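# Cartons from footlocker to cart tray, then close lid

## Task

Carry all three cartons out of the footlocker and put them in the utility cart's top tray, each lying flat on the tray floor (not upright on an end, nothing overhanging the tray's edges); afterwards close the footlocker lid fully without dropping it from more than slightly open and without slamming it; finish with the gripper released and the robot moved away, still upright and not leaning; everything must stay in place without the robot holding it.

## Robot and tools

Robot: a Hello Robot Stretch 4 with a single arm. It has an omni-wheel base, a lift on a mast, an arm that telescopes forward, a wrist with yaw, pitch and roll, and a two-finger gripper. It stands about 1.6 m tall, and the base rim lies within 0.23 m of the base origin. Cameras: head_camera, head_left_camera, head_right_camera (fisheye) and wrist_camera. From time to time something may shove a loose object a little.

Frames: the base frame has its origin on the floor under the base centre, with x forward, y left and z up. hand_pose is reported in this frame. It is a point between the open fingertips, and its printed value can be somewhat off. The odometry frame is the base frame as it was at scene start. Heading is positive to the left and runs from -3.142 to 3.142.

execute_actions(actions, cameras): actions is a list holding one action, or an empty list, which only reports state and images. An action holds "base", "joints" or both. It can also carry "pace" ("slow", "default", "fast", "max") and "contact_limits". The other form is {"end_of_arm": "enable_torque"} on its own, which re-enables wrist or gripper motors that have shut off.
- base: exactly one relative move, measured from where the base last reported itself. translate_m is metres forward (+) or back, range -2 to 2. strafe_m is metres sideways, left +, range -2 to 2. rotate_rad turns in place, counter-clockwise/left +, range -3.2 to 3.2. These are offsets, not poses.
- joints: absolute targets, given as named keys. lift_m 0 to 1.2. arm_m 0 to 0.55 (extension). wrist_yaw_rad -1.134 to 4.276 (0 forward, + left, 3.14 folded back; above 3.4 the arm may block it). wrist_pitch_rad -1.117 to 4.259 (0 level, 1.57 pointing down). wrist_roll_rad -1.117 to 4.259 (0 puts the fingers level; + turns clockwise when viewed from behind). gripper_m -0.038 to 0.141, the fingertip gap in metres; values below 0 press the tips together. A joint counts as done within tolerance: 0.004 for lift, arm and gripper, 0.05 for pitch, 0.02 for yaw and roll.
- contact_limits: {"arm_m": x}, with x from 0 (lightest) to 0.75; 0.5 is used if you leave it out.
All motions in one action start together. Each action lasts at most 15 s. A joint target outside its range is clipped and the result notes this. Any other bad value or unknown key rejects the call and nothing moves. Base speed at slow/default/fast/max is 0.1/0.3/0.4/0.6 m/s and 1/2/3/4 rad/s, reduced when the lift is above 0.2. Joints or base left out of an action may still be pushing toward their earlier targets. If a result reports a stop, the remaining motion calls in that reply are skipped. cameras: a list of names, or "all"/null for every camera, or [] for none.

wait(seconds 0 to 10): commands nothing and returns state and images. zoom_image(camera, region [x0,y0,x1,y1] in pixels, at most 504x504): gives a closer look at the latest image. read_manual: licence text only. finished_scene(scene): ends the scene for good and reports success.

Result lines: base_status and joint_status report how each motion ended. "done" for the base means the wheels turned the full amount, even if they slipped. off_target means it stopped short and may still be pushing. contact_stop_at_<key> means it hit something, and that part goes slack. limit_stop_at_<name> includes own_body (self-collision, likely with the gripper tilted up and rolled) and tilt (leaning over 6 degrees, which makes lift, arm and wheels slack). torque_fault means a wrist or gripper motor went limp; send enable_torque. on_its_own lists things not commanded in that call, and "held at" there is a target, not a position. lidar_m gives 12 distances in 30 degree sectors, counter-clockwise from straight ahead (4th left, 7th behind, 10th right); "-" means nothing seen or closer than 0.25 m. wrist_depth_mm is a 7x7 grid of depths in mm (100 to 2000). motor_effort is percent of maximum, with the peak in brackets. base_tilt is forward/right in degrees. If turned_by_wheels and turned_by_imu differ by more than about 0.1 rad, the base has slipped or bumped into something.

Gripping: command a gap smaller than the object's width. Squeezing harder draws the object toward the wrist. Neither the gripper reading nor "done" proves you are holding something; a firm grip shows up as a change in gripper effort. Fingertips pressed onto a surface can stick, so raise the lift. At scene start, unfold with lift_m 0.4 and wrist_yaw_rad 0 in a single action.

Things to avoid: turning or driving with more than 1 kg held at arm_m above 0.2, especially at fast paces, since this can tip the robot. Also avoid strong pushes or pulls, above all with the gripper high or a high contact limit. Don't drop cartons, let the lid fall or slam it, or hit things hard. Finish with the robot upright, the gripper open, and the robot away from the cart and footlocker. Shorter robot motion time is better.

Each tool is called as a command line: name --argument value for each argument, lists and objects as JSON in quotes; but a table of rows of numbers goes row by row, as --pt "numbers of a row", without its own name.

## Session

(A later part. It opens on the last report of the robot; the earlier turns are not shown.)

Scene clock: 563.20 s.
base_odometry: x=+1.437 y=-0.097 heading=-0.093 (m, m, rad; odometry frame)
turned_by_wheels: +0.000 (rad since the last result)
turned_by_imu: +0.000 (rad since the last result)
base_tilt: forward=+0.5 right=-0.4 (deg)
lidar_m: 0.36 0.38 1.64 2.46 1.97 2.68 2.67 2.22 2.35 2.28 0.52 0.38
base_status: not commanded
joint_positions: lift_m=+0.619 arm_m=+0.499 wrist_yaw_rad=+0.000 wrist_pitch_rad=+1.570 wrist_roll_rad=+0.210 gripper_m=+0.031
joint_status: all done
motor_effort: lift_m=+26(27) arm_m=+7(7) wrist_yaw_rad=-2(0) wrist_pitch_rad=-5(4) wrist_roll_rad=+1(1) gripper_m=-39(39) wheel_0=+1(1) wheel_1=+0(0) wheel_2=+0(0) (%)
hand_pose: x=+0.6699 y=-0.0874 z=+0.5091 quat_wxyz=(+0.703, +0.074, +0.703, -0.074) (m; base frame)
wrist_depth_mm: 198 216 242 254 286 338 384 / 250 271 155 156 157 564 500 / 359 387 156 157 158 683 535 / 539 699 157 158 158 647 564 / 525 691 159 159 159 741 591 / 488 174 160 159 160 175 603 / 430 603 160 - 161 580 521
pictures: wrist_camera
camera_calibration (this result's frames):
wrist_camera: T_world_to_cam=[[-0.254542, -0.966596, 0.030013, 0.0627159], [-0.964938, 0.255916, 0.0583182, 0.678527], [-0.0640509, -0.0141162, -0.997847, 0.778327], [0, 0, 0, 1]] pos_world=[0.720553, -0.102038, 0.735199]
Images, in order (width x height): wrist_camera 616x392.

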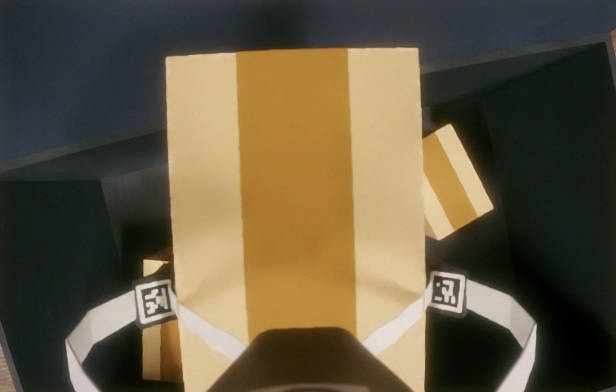

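execute_actions --actions '[{"joints":{"arm_m":0.15,"wrist_roll_rad":0,"lift_m":0.7}}]' --cameras '[]'

execute_actions --actions '[{"base":{"rotate_rad":-2.62}}]' --cameras '[]'

execute_actions --actions '[{"base":{"translate_m":1.2},"joints":{"lift_m":1.15},"pace":"fast"}]' --cameras '["head_camera","head_right_camera","head_left_camera"]'

Scene clock: 573.20 s.
base_odometry: x=+1.437 y=-0.097 heading=-0.093 (m, m, rad; odometry frame)
turned_by_wheels: +0.000 (rad since the last result)
turned_by_imu: +0.000 (rad since the last result)
base_tilt: forward=+0.5 right=-0.4 (deg)
lidar_m: 0.36 0.38 1.62 2.46 1.96 2.66 2.68 2.20 2.34 2.29 0.53 0.25
base_status: not commanded
joint_positions: lift_m=+0.699 arm_m=+0.151 wrist_yaw_rad=+0.000 wrist_pitch_rad=+1.571 wrist_roll_rad=+0.000 gripper_m=+0.031
joint_status: all done
motor_effort: lift_m=+26(27) arm_m=-7(6) wrist_yaw_rad=+0(0) wrist_pitch_rad=-5(7) wrist_roll_rad=-1(3) gripper_m=-38(38) wheel_0=+1(1) wheel_1=+0(0) wheel_2=+0(0) (%)
hand_pose: x=+0.3222 y=-0.0874 z=+0.5891 quat_wxyz=(+0.707, +0.000, +0.707, +0.000) (m; base frame)
wrist_depth_mm: 530 741 768 778 668 699 549 / 539 668 156 156 156 768 539 / 539 661 156 156 158 768 549 / 809 809 157 158 158 831 831 / 809 820 158 158 159 842 842 / 809 174 159 159 160 174 842 / 820 831 160 - 161 842 854
pictures: none
No camera images: the call's "cameras" was empty. Leave "cameras" out to get every camera's image.

Scene clock: 575.80 s.
base_odometry: x=+1.437 y=-0.097 heading=-2.713 (m, m, rad; odometry frame)
turned_by_wheels: -2.620 (rad since the last result)
turned_by_imu: -2.576 (rad since the last result)
base_tilt: forward=+0.5 right=-0.4 (deg)
lidar_m: 2.22 2.36 2.26 0.51 0.35 0.36 0.39 1.66 2.43 1.93 2.58 0.27
base_status: done
joint_positions: lift_m=+0.699 arm_m=+0.151 wrist_yaw_rad=+0.000 wrist_pitch_rad=+1.570 wrist_roll_rad=+0.000 gripper_m=+0.031
joint_status: not commanded
motor_effort: lift_m=+25(26) arm_m=-7(7) wrist_yaw_rad=+0(1) wrist_pitch_rad=-5(1) wrist_roll_rad=-1(1) gripper_m=-38(39) wheel_0=+1(7) wheel_1=+2(11) wheel_2=+0(9) (%)
hand_pose: x=+0.3224 y=-0.0874 z=+0.5891 quat_wxyz=(+0.707, +0.000, +0.707, +0.000) (m; base frame)
wrist_depth_mm: 788 798 798 798 809 809 809 / 798 798 154 155 157 831 820 / 809 809 156 157 157 820 842 / 809 809 157 158 159 842 831 / 809 820 158 158 160 831 842 / 820 173 159 159 160 177 854 / 820 820 160 - 162 854 878
pictures: none
No camera images: the call's "cameras" was empty. Leave "cameras" out to get every camera's image.

Scene clock: 580.17 s.
base_odometry: x=+0.346 y=-0.596 heading=-2.713 (m, m, rad; odometry frame)
turned_by_wheels: +0.000 (rad since the last result)
turned_by_imu: -0.005 (rad since the last result)
base_tilt: forward=+0.6 right=-0.5 (deg)
lidar_m: 0.25 1.22 1.64 1.72 2.17 1.40 1.47 3.13 2.31 2.21 1.69 0.25
base_status: done
joint_positions: lift_m=+1.149 arm_m=+0.151 wrist_yaw_rad=+0.000 wrist_pitch_rad=+1.570 wrist_roll_rad=+0.000 gripper_m=+0.031
joint_status: all done
motor_effort: lift_m=+25(29) arm_m=-7(7) wrist_yaw_rad=+0(1) wrist_pitch_rad=-5(8) wrist_roll_rad=-1(1) gripper_m=-38(38) wheel_0=+0(3) wheel_1=+2(8) wheel_2=+1(13) (%)
hand_pose: x=+0.3222 y=-0.0874 z=+1.0391 quat_wxyz=(+0.707, +0.000, +0.707, +0.000) (m; base frame)
wrist_depth_mm: 1229 1229 1255 1255 1255 1255 1281 / 1229 1255 155 155 157 1281 1308 / 1229 1281 156 157 158 1281 1308 / 1229 1281 157 158 158 1308 1308 / 1281 1255 158 158 160 1308 1336 / 1255 174 158 159 160 177 1366 / 1308 1308 160 - 161 1308 1336
pictures: head_camera, head_left_camera, head_right_camera
Images, in order (width x height): head_camera 420x560, head_left_camera 420x672, head_right_camera 420x672.

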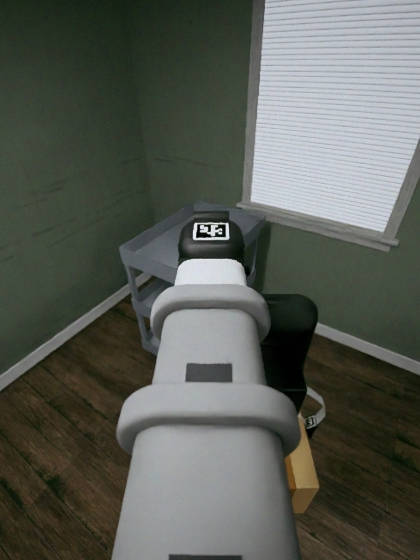

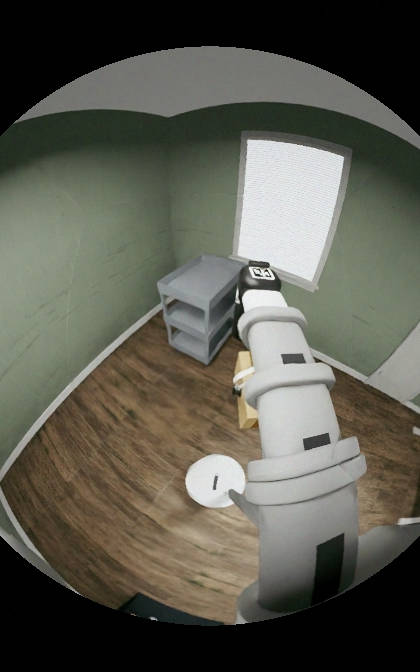

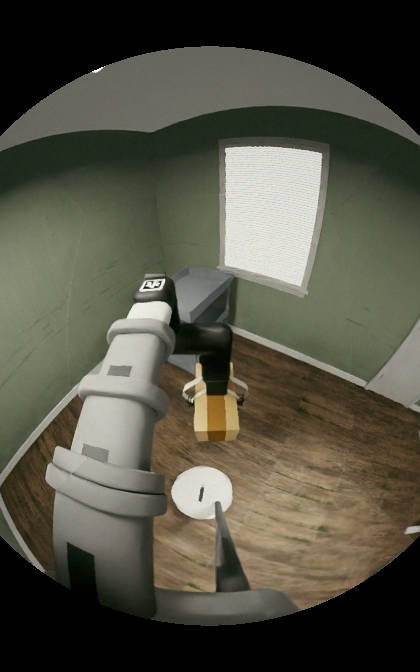

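execute_actions --actions '[{"base":{"rotate_rad":1.015},"joints":{"lift_m":1.19},"pace":"fast"}]' --cameras '[]'

execute_actions --actions '[{"base":{"strafe_m":-1.0},"pace":"fast"}]'

Scene clock: 588.87 s.
base_odometry: x=+0.346 y=-0.596 heading=-1.699 (m, m, rad; odometry frame)
turned_by_wheels: +1.014 (rad since the last result)
turned_by_imu: +0.997 (rad since the last result)
base_tilt: forward=+0.6 right=-0.4 (deg)
lidar_m: 0.25 1.71 2.18 1.40 1.46 3.05 3.13 2.29 1.70 1.61 1.02 0.25
base_status: done
joint_positions: lift_m=+1.189 arm_m=+0.151 wrist_yaw_rad=+0.000 wrist_pitch_rad=+1.570 wrist_roll_rad=+0.000 gripper_m=+0.031
joint_status: all done
motor_effort: lift_m=+25(27) arm_m=-7(7) wrist_yaw_rad=+1(1) wrist_pitch_rad=-4(6) wrist_roll_rad=+0(1) gripper_m=-38(39) wheel_0=-2(7) wheel_1=-3(6) wheel_2=-2(5) (%)
hand_pose: x=+0.3223 y=-0.0874 z=+1.0792 quat_wxyz=(+0.707, +0.000, +0.707, +0.000) (m; base frame)
wrist_depth_mm: 1281 1281 1255 1255 1281 1308 1160 / 1281 1281 156 155 156 1336 1182 / 1255 1281 156 156 157 1308 1366 / 1281 1308 157 157 159 1366 1336 / 1308 1336 158 158 159 1336 1366 / 1281 176 159 159 160 174 1366 / 1336 1366 160 - 161 1397 1397
pictures: none
No camera images: the call's "cameras" was empty. Leave "cameras" out to get every camera's image.

Scene clock: 593.50 s.
base_odometry: x=-0.646 y=-0.468 heading=-1.699 (m, m, rad; odometry frame)
turned_by_wheels: +0.000 (rad since the last result)
turned_by_imu: -0.001 (rad since the last result)
base_tilt: forward=+0.5 right=-0.4 (deg)
lidar_m: 0.25 0.60 2.38 2.42 2.49 2.56 3.15 0.91 0.66 0.61 0.63 0.25
base_status: done
joint_positions: lift_m=+1.189 arm_m=+0.151 wrist_yaw_rad=+0.000 wrist_pitch_rad=+1.570 wrist_roll_rad=+0.000 gripper_m=+0.031
joint_status: not commanded
motor_effort: lift_m=+25(25) arm_m=-7(7) wrist_yaw_rad=+0(0) wrist_pitch_rad=-5(5) wrist_roll_rad=-1(1) gripper_m=-38(39) wheel_0=-1(7) wheel_1=+0(9) wheel_2=+0(1) (%)
hand_pose: x=+0.3223 y=-0.0874 z=+1.0792 quat_wxyz=(+0.707, +0.000, +0.707, +0.000) (m; base frame)
wrist_depth_mm: 1281 492 488 484 504 535 750 / 1281 1308 155 155 157 1025 778 / 1308 1281 156 157 158 1118 809 / 1308 1281 157 158 158 1118 788 / 1336 1336 158 158 159 1138 798 / 1281 174 159 159 160 177 768 / 1308 1336 160 - 161 1182 778
pictures: head_camera, head_left_camera, head_right_camera, wrist_camera
camera_calibration (this result's frames):
wrist_camera: T_world_to_cam=[[-0.0482345, -0.998382, 0.0301129, -0.112247], [-0.99705, 0.0499286, 0.0583008, 0.302229], [-0.05971, -0.027212, -0.997845, 1.32236], [0, 0, 0, 1]] pos_world=[0.374881, -0.0911709, 1.30527]
Images, in order (width x height): head_camera 420x560, head_left_camera 420x672, head_right_camera 420x672, wrist_camera 616x392.

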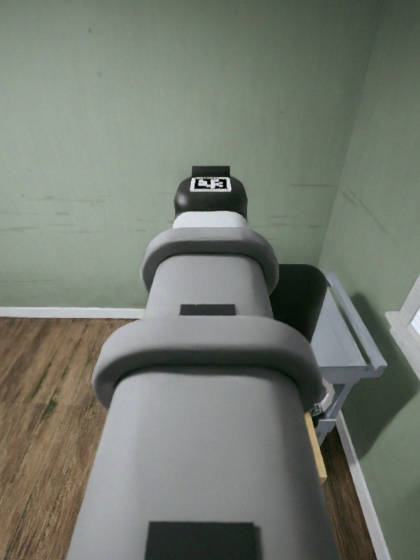

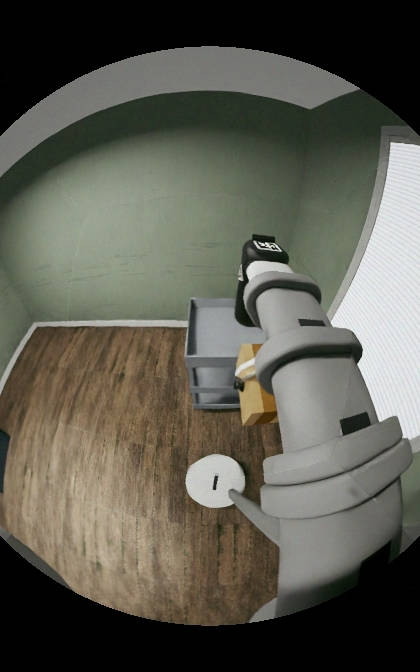

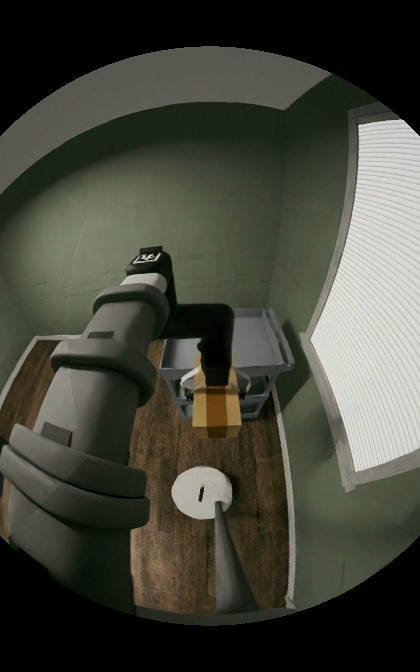

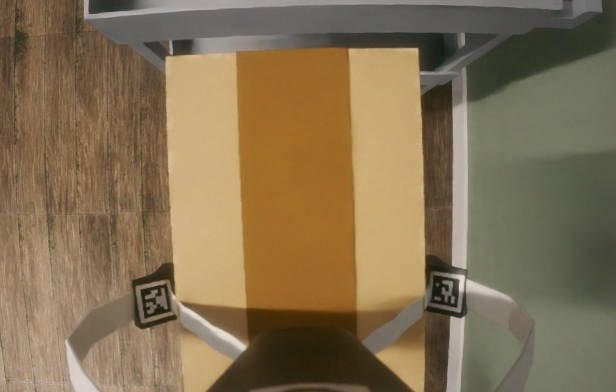

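execute_actions --actions '[{"base":{"strafe_m":-0.235},"joints":{"arm_m":0.39}}]' --cameras '[]'

execute_actions --actions '[{"base":{"translate_m":0.22}}]' --cameras '["wrist_camera","head_right_camera"]'

Scene clock: 601.57 s.
base_odometry: x=-0.879 y=-0.438 heading=-1.699 (m, m, rad; odometry frame)
turned_by_wheels: +0.000 (rad since the last result)
turned_by_imu: -0.001 (rad since the last result)
base_tilt: forward=+0.6 right=-0.4 (deg)
lidar_m: 0.44 0.61 2.34 2.65 2.73 2.52 1.59 0.56 0.43 0.36 0.38 0.47
base_status: done
joint_positions: lift_m=+1.189 arm_m=+0.389 wrist_yaw_rad=+0.000 wrist_pitch_rad=+1.570 wrist_roll_rad=+0.000 gripper_m=+0.031
joint_status: all done
motor_effort: lift_m=+25(25) arm_m=+7(8) wrist_yaw_rad=+1(0) wrist_pitch_rad=-5(8) wrist_roll_rad=-1(1) gripper_m=-38(38) wheel_0=-2(3) wheel_1=-1(10) wheel_2=+0(0) (%)
hand_pose: x=+0.5598 y=-0.0874 z=+1.0792 quat_wxyz=(+0.707, +0.000, +0.707, +0.000) (m; base frame)
wrist_depth_mm: 488 496 492 500 433 640 452 / 496 492 155 155 157 654 449 / 496 496 156 156 158 676 462 / 496 504 157 158 158 683 462 / 1281 1308 158 158 159 668 466 / 1308 176 159 159 160 174 452 / 1336 1336 160 - 161 691 459
pictures: none
No camera images: the call's "cameras" was empty. Leave "cameras" out to get every camera's image.

Scene clock: 603.73 s.
base_odometry: x=-0.907 y=-0.656 heading=-1.699 (m, m, rad; odometry frame)
turned_by_wheels: +0.000 (rad since the last result)
turned_by_imu: -0.001 (rad since the last result)
base_tilt: forward=+0.7 right=-0.5 (deg)
lidar_m: 0.34 0.37 0.52 2.67 2.75 2.85 1.50 0.58 0.40 0.37 0.39 0.36
base_status: done
joint_positions: lift_m=+1.189 arm_m=+0.389 wrist_yaw_rad=+0.000 wrist_pitch_rad=+1.570 wrist_roll_rad=+0.000 gripper_m=+0.031
joint_status: not commanded
motor_effort: lift_m=+25(25) arm_m=+7(7) wrist_yaw_rad=+0(0) wrist_pitch_rad=-4(7) wrist_roll_rad=-1(1) gripper_m=-38(38) wheel_0=+1(7) wheel_1=+2(9) wheel_2=+1(10) (%)
hand_pose: x=+0.5599 y=-0.0874 z=+1.0792 quat_wxyz=(+0.707, +0.000, +0.707, +0.000) (m; base frame)
wrist_depth_mm: 466 473 480 473 449 654 477 / 492 496 155 155 157 654 469 / 500 496 156 156 157 668 473 / 500 500 157 158 158 668 459 / 500 508 158 158 159 676 466 / 504 173 159 159 160 174 455 / 466 477 160 - 162 683 459
pictures: head_right_camera, wrist_camera
camera_calibration (this result's frames):
wrist_camera: T_world_to_cam=[[-0.0481625, -0.998386, 0.0301111, -0.100825], [-0.997056, 0.0498555, 0.0582623, 0.539158], [-0.0596694, -0.0272164, -0.997847, 1.33652], [0, 0, 0, 1]] pos_world=[0.612464, -0.091167, 1.30527]
Images, in order (width x height): head_right_camera 420x672, wrist_camera 616x392.

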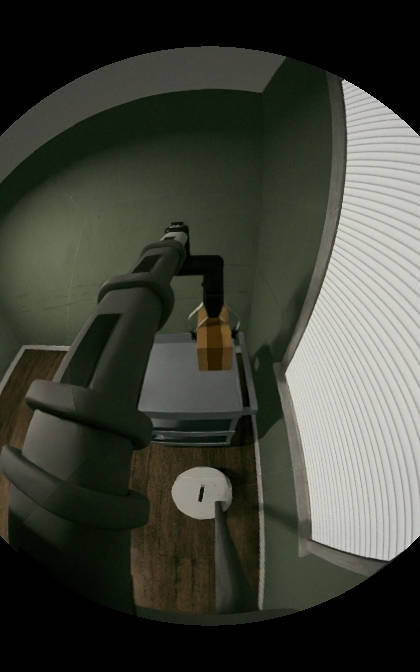

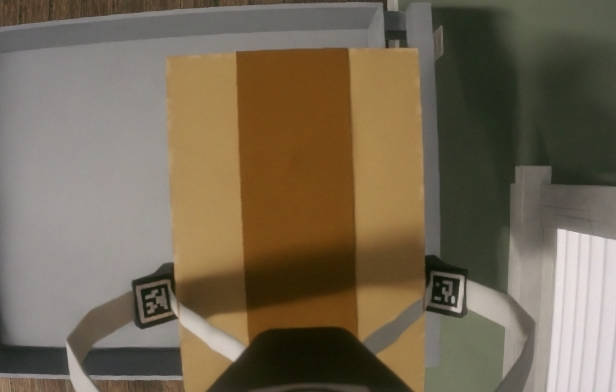

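execute_actions --actions '[{"base":{"strafe_m":0.015},"joints":{"lift_m":1.0}}]' --cameras '["wrist_camera"]'

execute_actions --actions '[{"joints":{"lift_m":0.976},"pace":"slow"}]' --cameras '[]'

execute_actions --actions '[{"joints":{"gripper_m":0.09,"lift_m":0.988},"pace":"slow"}]' --cameras '[]'

execute_actions --actions '[{"joints":{"gripper_m":0.135,"lift_m":0.995}}]' --cameras '[]'

execute_actions --actions '[{"joints":{"lift_m":1.15},"pace":"fast"}]' --cameras '["wrist_camera"]'

Scene clock: 618.23 s.
base_odometry: x=-0.893 y=-0.658 heading=-1.699 (m, m, rad; odometry frame)
turned_by_wheels: +0.000 (rad since the last result)
turned_by_imu: +0.000 (rad since the last result)
base_tilt: forward=+0.6 right=-0.5 (deg)
lidar_m: 0.34 0.37 0.49 2.67 2.71 2.85 1.61 0.60 0.41 0.37 0.41 0.38
base_status: done
joint_positions: lift_m=+1.000 arm_m=+0.389 wrist_yaw_rad=+0.000 wrist_pitch_rad=+1.570 wrist_roll_rad=+0.000 gripper_m=+0.031
joint_status: all done
motor_effort: lift_m=+20(23) arm_m=+7(7) wrist_yaw_rad=+0(1) wrist_pitch_rad=-5(5) wrist_roll_rad=+0(1) gripper_m=-37(39) wheel_0=-2(6) wheel_1=+1(9) wheel_2=-1(1) (%)
hand_pose: x=+0.5598 y=-0.0874 z=+0.8896 quat_wxyz=(+0.707, +0.000, +0.707, +0.000) (m; base frame)
wrist_depth_mm: 304 307 309 312 312 258 248 / 307 309 155 155 157 265 349 / 312 312 156 156 158 271 353 / 314 315 157 157 158 273 355 / 314 317 158 158 159 276 357 / 317 173 159 159 160 177 355 / 317 324 160 - 161 294 260
pictures: wrist_camera
camera_calibration (this result's frames):
wrist_camera: T_world_to_cam=[[-0.04816, -0.998386, 0.0301148, -0.0951219], [-0.997051, 0.0498553, 0.0583401, 0.550115], [-0.0597473, -0.0272164, -0.997842, 1.14738], [0, 0, 0, 1]] pos_world=[0.612465, -0.091167, 1.11568]
Images, in order (width x height): wrist_camera 616x392.

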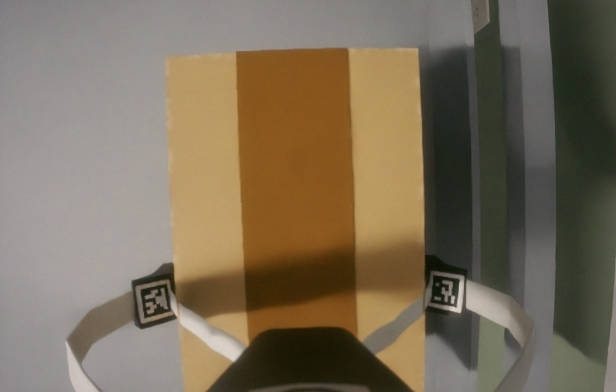

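Scene clock: 619.20 s.
base_odometry: x=-0.893 y=-0.658 heading=-1.699 (m, m, rad; odometry frame)
turned_by_wheels: +0.000 (rad since the last result)
turned_by_imu: +0.000 (rad since the last result)
base_tilt: forward=+0.6 right=-0.5 (deg)
lidar_m: 0.35 0.37 0.53 2.67 2.74 2.85 1.62 0.61 0.41 0.38 0.42 0.37
base_status: not commanded
joint_positions: lift_m=+0.976 arm_m=+0.389 wrist_yaw_rad=+0.000 wrist_pitch_rad=+1.570 wrist_roll_rad=+0.000 gripper_m=+0.031
joint_status: all done
motor_effort: lift_m=+19(19) arm_m=+7(7) wrist_yaw_rad=+1(0) wrist_pitch_rad=-4(4) wrist_roll_rad=+0(1) gripper_m=-37(36) wheel_0=-2(2) wheel_1=+1(1) wheel_2=+0(0) (%)
hand_pose: x=+0.5598 y=-0.0874 z=+0.8656 quat_wxyz=(+0.707, +0.000, +0.707, +0.000) (m; base frame)
wrist_depth_mm: 283 285 286 287 289 256 224 / 283 285 155 156 156 262 225 / 286 289 156 156 158 271 227 / 289 291 157 157 158 273 229 / 290 294 158 159 160 273 231 / 293 173 159 159 160 177 233 / 294 298 160 - 161 279 234
pictures: none
No camera images: the call's "cameras" was empty. Leave "cameras" out to get every camera's image.

Scene clock: 621.67 s.
base_odometry: x=-0.893 y=-0.658 heading=-1.698 (m, m, rad; odometry frame)
turned_by_wheels: +0.000 (rad since the last result)
turned_by_imu: +0.000 (rad since the last result)
base_tilt: forward=+0.6 right=-0.4 (deg)
lidar_m: 0.35 0.38 0.54 2.66 2.72 2.84 1.62 0.59 0.39 0.36 0.41 0.37
base_status: not commanded
joint_positions: lift_m=+0.988 arm_m=+0.389 wrist_yaw_rad=+0.000 wrist_pitch_rad=+1.570 wrist_roll_rad=+0.000 gripper_m=+0.090
joint_status: all done
motor_effort: lift_m=+23(26) arm_m=+7(7) wrist_yaw_rad=+0(1) wrist_pitch_rad=-3(12) wrist_roll_rad=+0(1) gripper_m=-16(35) wheel_0=-1(2) wheel_1=+1(1) wheel_2=+0(0) (%)
hand_pose: x=+0.5600 y=-0.0874 z=+0.8773 quat_wxyz=(+0.707, +0.000, +0.707, +0.000) (m; base frame)
wrist_depth_mm: 293 296 300 298 301 258 235 / 297 298 184 184 306 264 237 / 298 300 185 185 187 270 240 / 300 303 187 187 188 274 240 / 303 306 187 188 190 277 244 / 306 304 189 189 190 259 245 / 307 310 190 - 314 278 247
pictures: none
No camera images: the call's "cameras" was empty. Leave "cameras" out to get every camera's image.

Scene clock: 623.10 s.
base_odometry: x=-0.893 y=-0.658 heading=-1.698 (m, m, rad; odometry frame)
turned_by_wheels: +0.000 (rad since the last result)
turned_by_imu: +0.000 (rad since the last result)
base_tilt: forward=+0.5 right=-0.4 (deg)
lidar_m: 0.34 0.38 0.50 2.66 2.72 2.83 1.60 0.61 0.40 0.38 0.38 0.37
base_status: not commanded
joint_positions: lift_m=+0.995 arm_m=+0.389 wrist_yaw_rad=+0.000 wrist_pitch_rad=+1.570 wrist_roll_rad=+0.000 gripper_m=+0.135
joint_status: all done
motor_effort: lift_m=+22(28) arm_m=+7(7) wrist_yaw_rad=+1(0) wrist_pitch_rad=-5(5) wrist_roll_rad=+0(0) gripper_m=+0(16) wheel_0=-1(1) wheel_1=+1(1) wheel_2=+1(1) (%)
hand_pose: x=+0.5598 y=-0.0874 z=+0.8844 quat_wxyz=(+0.707, +0.000, +0.707, +0.000) (m; base frame)
wrist_depth_mm: 303 304 307 310 312 257 246 / 304 307 307 195 314 263 347 / 307 309 194 195 198 268 351 / 312 310 196 196 199 274 357 / 312 314 198 198 200 274 355 / 314 315 198 200 202 276 355 / 317 317 200 - 327 277 258
pictures: none
No camera images: the call's "cameras" was empty. Leave "cameras" out to get every camera's image.

Scene clock: 624.50 s.
base_odometry: x=-0.893 y=-0.658 heading=-1.698 (m, m, rad; odometry frame)
turned_by_wheels: +0.000 (rad since the last result)
turned_by_imu: +0.000 (rad since the last result)
base_tilt: forward=+0.5 right=-0.5 (deg)
lidar_m: 0.34 0.37 0.48 2.65 2.73 2.85 1.60 0.62 0.41 0.38 0.41 0.38
base_status: not commanded
joint_positions: lift_m=+1.150 arm_m=+0.389 wrist_yaw_rad=+0.000 wrist_pitch_rad=+1.570 wrist_roll_rad=+0.000 gripper_m=+0.135
joint_status: all done
motor_effort: lift_m=+21(22) arm_m=+7(7) wrist_yaw_rad=+1(1) wrist_pitch_rad=-5(5) wrist_roll_rad=+0(1) gripper_m=+0(0) wheel_0=-1(1) wheel_1=+1(1) wheel_2=+0(1) (%)
hand_pose: x=+0.5598 y=-0.0874 z=+1.0395 quat_wxyz=(+0.707, +0.000, +0.707, +0.000) (m; base frame)
wrist_depth_mm: 452 459 462 459 455 634 492 / 455 459 459 469 466 603 488 / 459 462 466 355 473 609 496 / 466 466 466 355 477 609 442 / 469 462 469 359 477 609 449 / 466 469 473 355 473 609 455 / 469 473 477 - 462 564 455
pictures: wrist_camera
camera_calibration (this result's frames):
wrist_camera: T_world_to_cam=[[-0.0481938, -0.998384, 0.030116, -0.0996191], [-0.997048, 0.0498899, 0.0583626, 0.541329], [-0.0597708, -0.0272144, -0.997841, 1.29697], [0, 0, 0, 1]] pos_world=[0.612451, -0.0911688, 1.26557]
Images, in order (width x height): wrist_camera 616x392.

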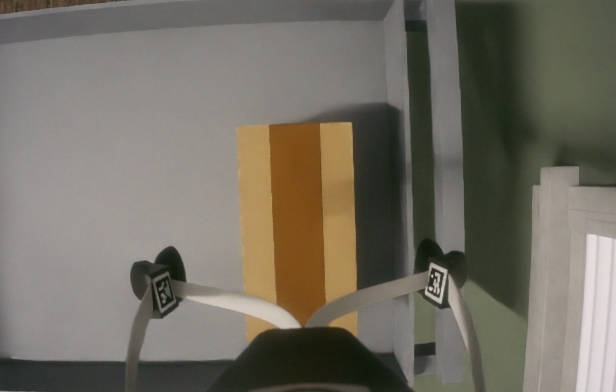

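execute_actions --actions '[{"base":{"translate_m":-0.6},"joints":{"arm_m":0.1},"pace":"fast"}]' --cameras '[]'

execute_actions --actions '[{"base":{"rotate_rad":1.612},"joints":{"lift_m":0.6,"gripper_m":0.14,"wrist_roll_rad":-0.24},"pace":"fast"}]' --cameras '[]'

execute_actions --actions '[{"base":{"translate_m":2.0},"joints":{"arm_m":0.45},"pace":"max"}]' --cameras '[]'

execute_actions --actions '[{"base":{"translate_m":0.2},"joints":{"arm_m":0.5}}]' --cameras '["wrist_camera"]'

Scene clock: 640.60 s.
base_odometry: x=-0.816 y=-0.063 heading=-1.699 (m, m, rad; odometry frame)
turned_by_wheels: +0.000 (rad since the last result)
turned_by_imu: +0.002 (rad since the last result)
base_tilt: forward=+0.4 right=-0.4 (deg)
lidar_m: 0.95 1.01 2.89 2.61 3.48 2.10 1.53 0.61 0.42 0.41 0.42 0.56
base_status: done
joint_positions: lift_m=+1.150 arm_m=+0.101 wrist_yaw_rad=+0.000 wrist_pitch_rad=+1.570 wrist_roll_rad=+0.000 gripper_m=+0.135
joint_status: all done
motor_effort: lift_m=+21(21) arm_m=-7(7) wrist_yaw_rad=+0(1) wrist_pitch_rad=-4(5) wrist_roll_rad=+0(0) gripper_m=+1(0) wheel_0=-2(1) wheel_1=-2(8) wheel_2=+2(11) (%)
hand_pose: x=+0.2723 y=-0.0874 z=+1.0395 quat_wxyz=(+0.707, +0.000, +0.707, +0.000) (m; base frame)
wrist_depth_mm: 1255 1205 1255 1255 1229 654 433 / 1281 1255 1255 1281 1255 668 439 / 1229 1255 1281 1281 1281 676 439 / 1255 1281 1281 1308 1255 683 445 / 1281 1255 1078 1060 1281 640 484 / 1255 1281 1078 1042 1025 597 477 / 1308 1308 1308 - 1160 634 488
pictures: none
No camera images: the call's "cameras" was empty. Leave "cameras" out to get every camera's image.

Scene clock: 643.30 s.
base_odometry: x=-0.816 y=-0.063 heading=-0.087 (m, m, rad; odometry frame)
turned_by_wheels: +1.611 (rad since the last result)
turned_by_imu: +1.584 (rad since the last result)
base_tilt: forward=+0.4 right=-0.5 (deg)
lidar_m: 2.59 3.52 2.00 1.35 0.58 0.44 0.39 0.46 0.63 0.95 1.01 3.03
base_status: done
joint_positions: lift_m=+0.600 arm_m=+0.101 wrist_yaw_rad=+0.000 wrist_pitch_rad=+1.570 wrist_roll_rad=-0.240 gripper_m=+0.140
joint_status: all done
motor_effort: lift_m=+15(18) arm_m=-7(7) wrist_yaw_rad=+2(1) wrist_pitch_rad=-4(4) wrist_roll_rad=-2(5) gripper_m=+0(1) wheel_0=-2(5) wheel_1=-2(8) wheel_2=-4(8) (%)
hand_pose: x=+0.2724 y=-0.0874 z=+0.4900 quat_wxyz=(+0.702, -0.085, +0.702, +0.084) (m; base frame)
wrist_depth_mm: 699 699 699 715 715 723 723 / 691 699 715 715 732 707 723 / 699 707 715 723 723 732 732 / 715 707 723 732 732 732 741 / 715 715 544 723 741 750 741 / 732 504 508 167 732 741 750 / 723 500 508 - 750 759 759
pictures: none
No camera images: the call's "cameras" was empty. Leave "cameras" out to get every camera's image.

Scene clock: 648.97 s.
base_odometry: x=+1.176 y=-0.237 heading=-0.087 (m, m, rad; odometry frame)
turned_by_wheels: +0.000 (rad since the last result)
turned_by_imu: -0.008 (rad since the last result)
base_tilt: forward=+0.6 right=-0.3 (deg)
lidar_m: 0.60 0.62 2.00 2.34 2.03 2.50 2.43 1.89 2.18 2.10 1.82 0.62
base_status: done
joint_positions: lift_m=+0.600 arm_m=+0.449 wrist_yaw_rad=+0.000 wrist_pitch_rad=+1.570 wrist_roll_rad=-0.240 gripper_m=+0.140
joint_status: all done
motor_effort: lift_m=+15(15) arm_m=+7(9) wrist_yaw_rad=-1(2) wrist_pitch_rad=-3(4) wrist_roll_rad=-1(1) gripper_m=+0(0) wheel_0=+1(9) wheel_1=+2(6) wheel_2=+3(13) (%)
hand_pose: x=+0.6199 y=-0.0874 z=+0.4900 quat_wxyz=(+0.702, -0.085, +0.702, +0.085) (m; base frame)
wrist_depth_mm: 559 627 683 683 574 574 418 / 554 676 676 691 574 530 564 / 603 676 691 699 699 500 741 / 715 462 615 691 707 469 741 / 707 723 707 723 539 413 732 / 715 707 723 166 741 741 741 / 723 715 741 - 741 750 759
pictures: none
No camera images: the call's "cameras" was empty. Leave "cameras" out to get every camera's image.

Scene clock: 651.03 s.
base_odometry: x=+1.376 y=-0.254 heading=-0.087 (m, m, rad; odometry frame)
turned_by_wheels: +0.000 (rad since the last result)
turned_by_imu: -0.001 (rad since the last result)
base_tilt: forward=+0.5 right=-0.4 (deg)
lidar_m: 0.38 0.42 0.58 2.63 2.09 2.71 2.63 2.08 2.20 2.11 1.54 0.43
base_status: done
joint_positions: lift_m=+0.600 arm_m=+0.499 wrist_yaw_rad=+0.000 wrist_pitch_rad=+1.570 wrist_roll_rad=-0.240 gripper_m=+0.140
joint_status: all done
motor_effort: lift_m=+15(15) arm_m=+7(7) wrist_yaw_rad=+0(0) wrist_pitch_rad=-4(3) wrist_roll_rad=+0(0) gripper_m=-1(0) wheel_0=+0(5) wheel_1=+1(6) wheel_2=-1(10) (%)
hand_pose: x=+0.6699 y=-0.0874 z=+0.4900 quat_wxyz=(+0.702, -0.085, +0.702, +0.085) (m; base frame)
wrist_depth_mm: 508 418 370 347 312 282 263 / 668 668 609 488 402 366 336 / 683 683 691 691 691 477 723 / 564 691 699 699 699 469 741 / 585 691 691 707 699 421 741 / 585 585 691 166 597 439 750 / 459 492 554 - 574 469 750
pictures: wrist_camera
camera_calibration (this result's frames):
wrist_camera: T_world_to_cam=[[0.19056, -0.981208, 0.0302925, -0.236283], [-0.980341, -0.188601, 0.0579819, 0.651252], [-0.0511791, -0.040746, -0.997858, 0.748264], [0, 0, 0, 1]] pos_world=[0.721771, -0.0785269, 0.716058]
Images, in order (width x height): wrist_camera 616x392.

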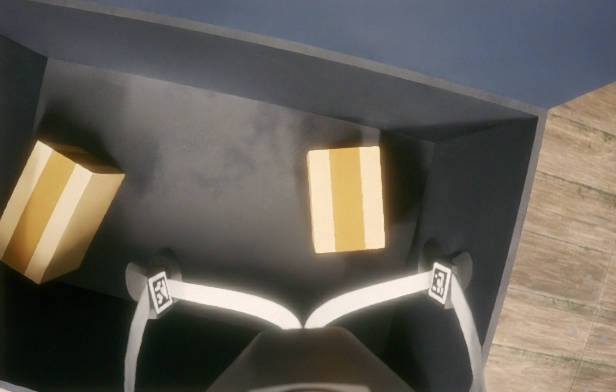

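execute_actions --actions '[{"base":{"strafe_m":-0.07},"joints":{"arm_m":0.535,"lift_m":0.31},"pace":"fast"}]' --cameras '["wrist_camera"]'

Scene clock: 659.00 s.
base_odometry: x=+1.370 y=-0.324 heading=-0.087 (m, m, rad; odometry frame)
turned_by_wheels: +0.000 (rad since the last result)
turned_by_imu: +0.000 (rad since the last result)
base_tilt: forward=+0.5 right=-0.4 (deg)
lidar_m: 0.39 0.42 0.59 2.68 2.14 2.71 2.63 2.04 2.11 2.04 1.52 0.42
base_status: done
joint_positions: lift_m=+0.310 arm_m=+0.534 wrist_yaw_rad=+0.000 wrist_pitch_rad=+1.570 wrist_roll_rad=-0.240 gripper_m=+0.140
joint_status: all done
motor_effort: lift_m=+15(16) arm_m=+7(7) wrist_yaw_rad=+0(1) wrist_pitch_rad=-4(4) wrist_roll_rad=+0(0) gripper_m=+0(0) wheel_0=-2(10) wheel_1=+2(11) wheel_2=+0(1) (%)
hand_pose: x=+0.7048 y=-0.0874 z=+0.2000 quat_wxyz=(+0.702, -0.085, +0.702, +0.085) (m; base frame)
wrist_depth_mm: 364 300 262 228 200 175 - / 389 394 394 351 290 241 218 / 397 392 397 399 407 343 258 / 397 399 399 285 407 336 247 / 394 399 404 287 407 283 233 / 399 404 287 166 293 267 223 / 402 404 407 - 410 259 -
pictures: wrist_camera
camera_calibration (this result's frames):
wrist_camera: T_world_to_cam=[[0.190441, -0.981232, 0.0302611, -0.234066], [-0.980355, -0.188478, 0.0581439, 0.702295], [-0.0513491, -0.0407396, -0.997849, 0.460787], [0, 0, 0, 1]] pos_world=[0.756735, -0.0785334, 0.426045]
Images, in order (width x height): wrist_camera 616x392.

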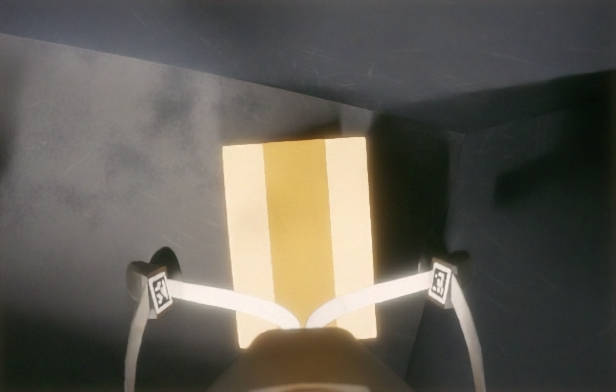

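execute_actions --actions '[{"joints":{"lift_m":0.208}}]' --cameras '[]'

execute_actions --actions '[{"joints":{"gripper_m":0.03}}]' --cameras '[]'

execute_actions --actions '[{"joints":{"lift_m":0.6},"pace":"fast"}]' --cameras '["wrist_camera"]'

execute_actions --actions '[{"joints":{"arm_m":0.18,"wrist_roll_rad":0,"lift_m":0.65}}]' --cameras '[]'

execute_actions --actions '[{"base":{"translate_m":-2.0},"joints":{"lift_m":1.19},"pace":"fast"}]' --cameras '[]'

execute_actions --actions '[{"base":{"rotate_rad":-1.605}}]' --cameras '[]'

execute_actions --actions '[{"base":{"translate_m":0.5},"joints":{"arm_m":0.41}}]' --cameras '["wrist_camera","head_right_camera"]'

Scene clock: 676.67 s.
base_odometry: x=+1.370 y=-0.324 heading=-0.087 (m, m, rad; odometry frame)
turned_by_wheels: +0.000 (rad since the last result)
turned_by_imu: +0.000 (rad since the last result)
base_tilt: forward=+0.5 right=-0.5 (deg)
lidar_m: 0.39 0.42 0.60 2.70 2.18 2.73 2.63 2.06 2.11 2.04 1.54 0.43
base_status: not commanded
joint_positions: lift_m=+0.208 arm_m=+0.534 wrist_yaw_rad=+0.000 wrist_pitch_rad=+1.571 wrist_roll_rad=-0.240 gripper_m=+0.140
joint_status: all done
motor_effort: lift_m=+12(14) arm_m=+7(7) wrist_yaw_rad=+2(2) wrist_pitch_rad=-8(7) wrist_roll_rad=+0(0) gripper_m=+1(1) wheel_0=-2(1) wheel_1=+2(2) wheel_2=+0(0) (%)
hand_pose: x=+0.7044 y=-0.0874 z=+0.0982 quat_wxyz=(+0.702, -0.084, +0.702, +0.084) (m; base frame)
wrist_depth_mm: 289 291 262 229 199 174 - / 291 294 297 298 290 241 219 / 294 296 182 183 185 304 257 / 297 298 183 183 185 307 246 / 298 298 183 185 188 293 233 / 300 300 185 186 189 266 221 / 300 303 187 - 190 263 -
pictures: none
No camera images: the call's "cameras" was empty. Leave "cameras" out to get every camera's image.

Scene clock: 678.77 s.
base_odometry: x=+1.370 y=-0.324 heading=-0.087 (m, m, rad; odometry frame)
turned_by_wheels: +0.000 (rad since the last result)
turned_by_imu: +0.000 (rad since the last result)
base_tilt: forward=+0.4 right=-0.5 (deg)
lidar_m: 0.39 0.42 0.59 2.70 2.17 2.71 2.64 2.06 2.09 2.04 1.53 0.42
base_status: not commanded
joint_positions: lift_m=+0.208 arm_m=+0.534 wrist_yaw_rad=+0.000 wrist_pitch_rad=+1.570 wrist_roll_rad=-0.240 gripper_m=+0.031
joint_status: all done
motor_effort: lift_m=+18(18) arm_m=+7(7) wrist_yaw_rad=+0(2) wrist_pitch_rad=-4(7) wrist_roll_rad=-1(0) gripper_m=-36(40) wheel_0=-1(1) wheel_1=+2(2) wheel_2=+0(0) (%)
hand_pose: x=+0.7048 y=-0.0874 z=+0.0977 quat_wxyz=(+0.702, -0.085, +0.702, +0.085) (m; base frame)
wrist_depth_mm: 285 287 264 231 202 176 - / 290 291 294 296 294 245 220 / 290 294 161 162 164 298 260 / 294 294 162 163 165 301 247 / 294 296 163 164 166 303 234 / 297 177 163 164 166 177 224 / 298 301 165 - 168 286 -
pictures: none
No camera images: the call's "cameras" was empty. Leave "cameras" out to get every camera's image.

Scene clock: 680.83 s.
base_odometry: x=+1.370 y=-0.324 heading=-0.087 (m, m, rad; odometry frame)
turned_by_wheels: +0.000 (rad since the last result)
turned_by_imu: +0.000 (rad since the last result)
base_tilt: forward=+0.5 right=-0.6 (deg)
lidar_m: 0.39 0.41 0.60 2.69 2.15 2.72 2.64 2.06 2.10 2.05 1.53 0.41
base_status: not commanded
joint_positions: lift_m=+0.600 arm_m=+0.534 wrist_yaw_rad=+0.000 wrist_pitch_rad=+1.570 wrist_roll_rad=-0.240 gripper_m=+0.031
joint_status: all done
motor_effort: lift_m=+24(25) arm_m=+7(7) wrist_yaw_rad=+0(0) wrist_pitch_rad=-4(4) wrist_roll_rad=-1(0) gripper_m=-37(37) wheel_0=-2(1) wheel_1=+2(2) wheel_2=+0(1) (%)
hand_pose: x=+0.7048 y=-0.0874 z=+0.4892 quat_wxyz=(+0.702, -0.085, +0.702, +0.085) (m; base frame)
wrist_depth_mm: 368 345 312 281 252 225 - / 668 585 445 373 338 296 278 / 676 683 162 162 164 452 741 / 615 683 163 163 165 732 732 / 691 691 163 164 166 732 732 / 654 176 163 165 167 177 750 / 496 549 165 - 168 741 750
pictures: wrist_camera
camera_calibration (this result's frames):
wrist_camera: T_world_to_cam=[[0.190681, -0.981186, 0.0302444, -0.242985], [-0.980304, -0.188715, 0.0582296, 0.68542], [-0.0514264, -0.040752, -0.997845, 0.749503], [0, 0, 0, 1]] pos_world=[0.756797, -0.0785208, 0.715325]
Images, in order (width x height): wrist_camera 616x392.

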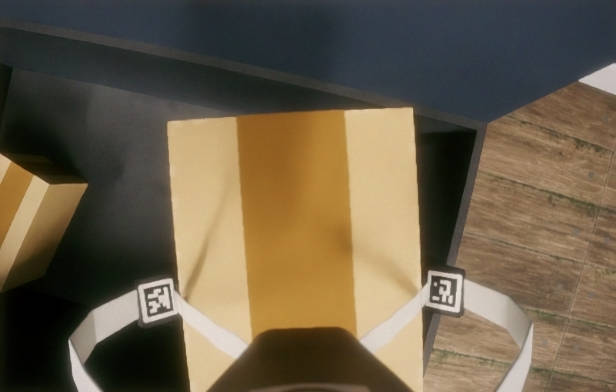

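Scene clock: 683.00 s.
base_odometry: x=+1.370 y=-0.324 heading=-0.087 (m, m, rad; odometry frame)
turned_by_wheels: +0.000 (rad since the last result)
turned_by_imu: +0.000 (rad since the last result)
base_tilt: forward=+0.5 right=-0.4 (deg)
lidar_m: 0.26 0.41 0.61 2.70 2.14 2.72 2.64 2.04 2.11 2.04 1.52 0.27
base_status: not commanded
joint_positions: lift_m=+0.649 arm_m=+0.181 wrist_yaw_rad=+0.000 wrist_pitch_rad=+1.571 wrist_roll_rad=+0.000 gripper_m=+0.031
joint_status: all done
motor_effort: lift_m=+24(26) arm_m=-7(7) wrist_yaw_rad=+1(1) wrist_pitch_rad=-5(1) wrist_roll_rad=+1(6) gripper_m=-36(37) wheel_0=-2(2) wheel_1=+2(2) wheel_2=-1(0) (%)
hand_pose: x=+0.3522 y=-0.0874 z=+0.5392 quat_wxyz=(+0.707, +0.000, +0.707, +0.000) (m; base frame)
wrist_depth_mm: 683 715 723 741 559 778 778 / 621 723 732 741 564 778 778 / 683 732 161 163 163 778 778 / 759 750 162 163 165 788 778 / 768 768 163 164 166 788 788 / 778 176 164 164 167 177 788 / 778 768 165 - 167 809 809
pictures: none
No camera images: the call's "cameras" was empty. Leave "cameras" out to get every camera's image.

Scene clock: 689.30 s.
base_odometry: x=-0.623 y=-0.150 heading=-0.087 (m, m, rad; odometry frame)
turned_by_wheels: +0.000 (rad since the last result)
turned_by_imu: +0.008 (rad since the last result)
base_tilt: forward=+0.6 right=-0.4 (deg)
lidar_m: 0.26 3.29 2.09 2.03 0.87 0.65 0.63 0.66 0.89 0.88 2.07 0.28
base_status: done
joint_positions: lift_m=+1.190 arm_m=+0.181 wrist_yaw_rad=+0.000 wrist_pitch_rad=+1.570 wrist_roll_rad=+0.000 gripper_m=+0.031
joint_status: all done
motor_effort: lift_m=+24(26) arm_m=-7(7) wrist_yaw_rad=+1(2) wrist_pitch_rad=-4(6) wrist_roll_rad=+0(0) gripper_m=-37(37) wheel_0=-1(7) wheel_1=+0(6) wheel_2=+0(13) (%)
hand_pose: x=+0.3523 y=-0.0874 z=+1.0793 quat_wxyz=(+0.707, +0.000, +0.707, +0.000) (m; base frame)
wrist_depth_mm: 1308 1255 1281 1281 1308 1308 1336 / 1255 1281 1308 1281 1308 1336 1366 / 1281 1281 161 162 164 1308 1336 / 1281 1308 162 163 165 1336 1336 / 1308 1336 162 164 166 1336 1308 / 1308 176 164 165 166 177 1229 / 1336 1336 165 - 168 1397 1229
pictures: none
No camera images: the call's "cameras" was empty. Leave "cameras" out to get every camera's image.

Scene clock: 692.13 s.
base_odometry: x=-0.623 y=-0.150 heading=-1.691 (m, m, rad; odometry frame)
turned_by_wheels: -1.604 (rad since the last result)
turned_by_imu: -1.578 (rad since the last result)
base_tilt: forward=+0.5 right=-0.4 (deg)
lidar_m: 0.27 2.06 2.84 2.41 3.27 2.14 2.81 0.88 0.65 0.62 0.65 0.25
base_status: done
joint_positions: lift_m=+1.190 arm_m=+0.181 wrist_yaw_rad=+0.000 wrist_pitch_rad=+1.570 wrist_roll_rad=+0.000 gripper_m=+0.031
joint_status: not commanded
motor_effort: lift_m=+24(24) arm_m=-7(7) wrist_yaw_rad=+1(1) wrist_pitch_rad=-4(5) wrist_roll_rad=+1(0) gripper_m=-38(37) wheel_0=+3(6) wheel_1=+2(6) wheel_2=+2(7) (%)
hand_pose: x=+0.3523 y=-0.0874 z=+1.0793 quat_wxyz=(+0.707, +0.000, +0.707, +0.000) (m; base frame)
wrist_depth_mm: 1281 1281 1281 1255 1308 1042 768 / 1255 1308 1308 1308 1308 1060 759 / 1308 1336 162 162 163 1078 768 / 1308 1281 162 163 165 1098 768 / 1281 1308 163 164 166 1098 759 / 1308 176 164 164 167 178 759 / 1308 1336 165 - 168 1098 768
pictures: none
No camera images: the call's "cameras" was empty. Leave "cameras" out to get every camera's image.

Scene clock: 695.27 s.
base_odometry: x=-0.683 y=-0.647 heading=-1.691 (m, m, rad; odometry frame)
turned_by_wheels: +0.000 (rad since the last result)
turned_by_imu: -0.002 (rad since the last result)
base_tilt: forward=+0.6 right=-0.4 (deg)
lidar_m: 0.39 0.42 2.12 2.44 2.52 3.02 3.36 0.90 0.62 0.58 0.56 0.41
base_status: done
joint_positions: lift_m=+1.190 arm_m=+0.409 wrist_yaw_rad=+0.000 wrist_pitch_rad=+1.570 wrist_roll_rad=+0.000 gripper_m=+0.031
joint_status: all done
motor_effort: lift_m=+24(24) arm_m=+7(7) wrist_yaw_rad=+0(2) wrist_pitch_rad=-4(9) wrist_roll_rad=+0(0) gripper_m=-38(37) wheel_0=+2(8) wheel_1=+2(6) wheel_2=+1(11) (%)
hand_pose: x=+0.5799 y=-0.0874 z=+1.0793 quat_wxyz=(+0.707, +0.000, +0.707, +0.000) (m; base frame)
wrist_depth_mm: 1281 488 496 500 504 508 466 / 1255 500 500 500 504 512 473 / 1308 496 161 162 164 394 469 / 1308 500 162 163 165 397 469 / 1308 508 163 164 166 399 477 / 1308 177 164 165 167 177 480 / 1336 480 165 - 167 960 741
pictures: head_right_camera, wrist_camera
camera_calibration (this result's frames):
wrist_camera: T_world_to_cam=[[-0.0478657, -0.9984, 0.0301004, -0.100027], [-0.997084, 0.0495523, 0.0580367, 0.559323], [-0.0594354, -0.0272347, -0.997861, 1.33769], [0, 0, 0, 1]] pos_world=[0.632411, -0.091151, 1.30537]
Images, in order (width x height): head_right_camera 420x672, wrist_camera 616x392.

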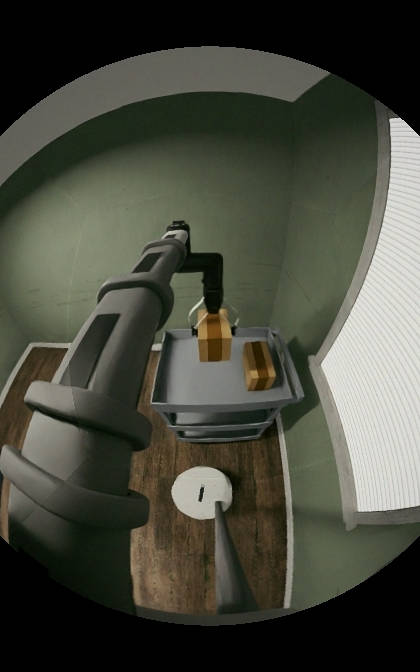

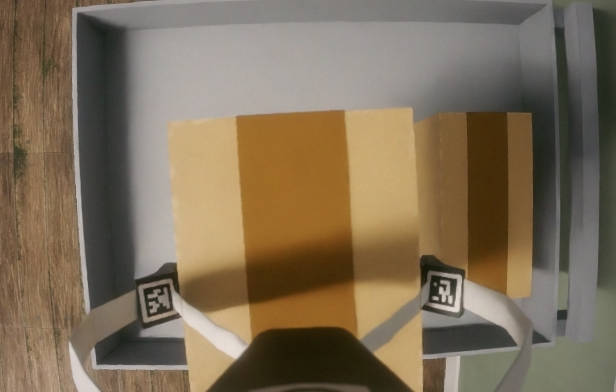

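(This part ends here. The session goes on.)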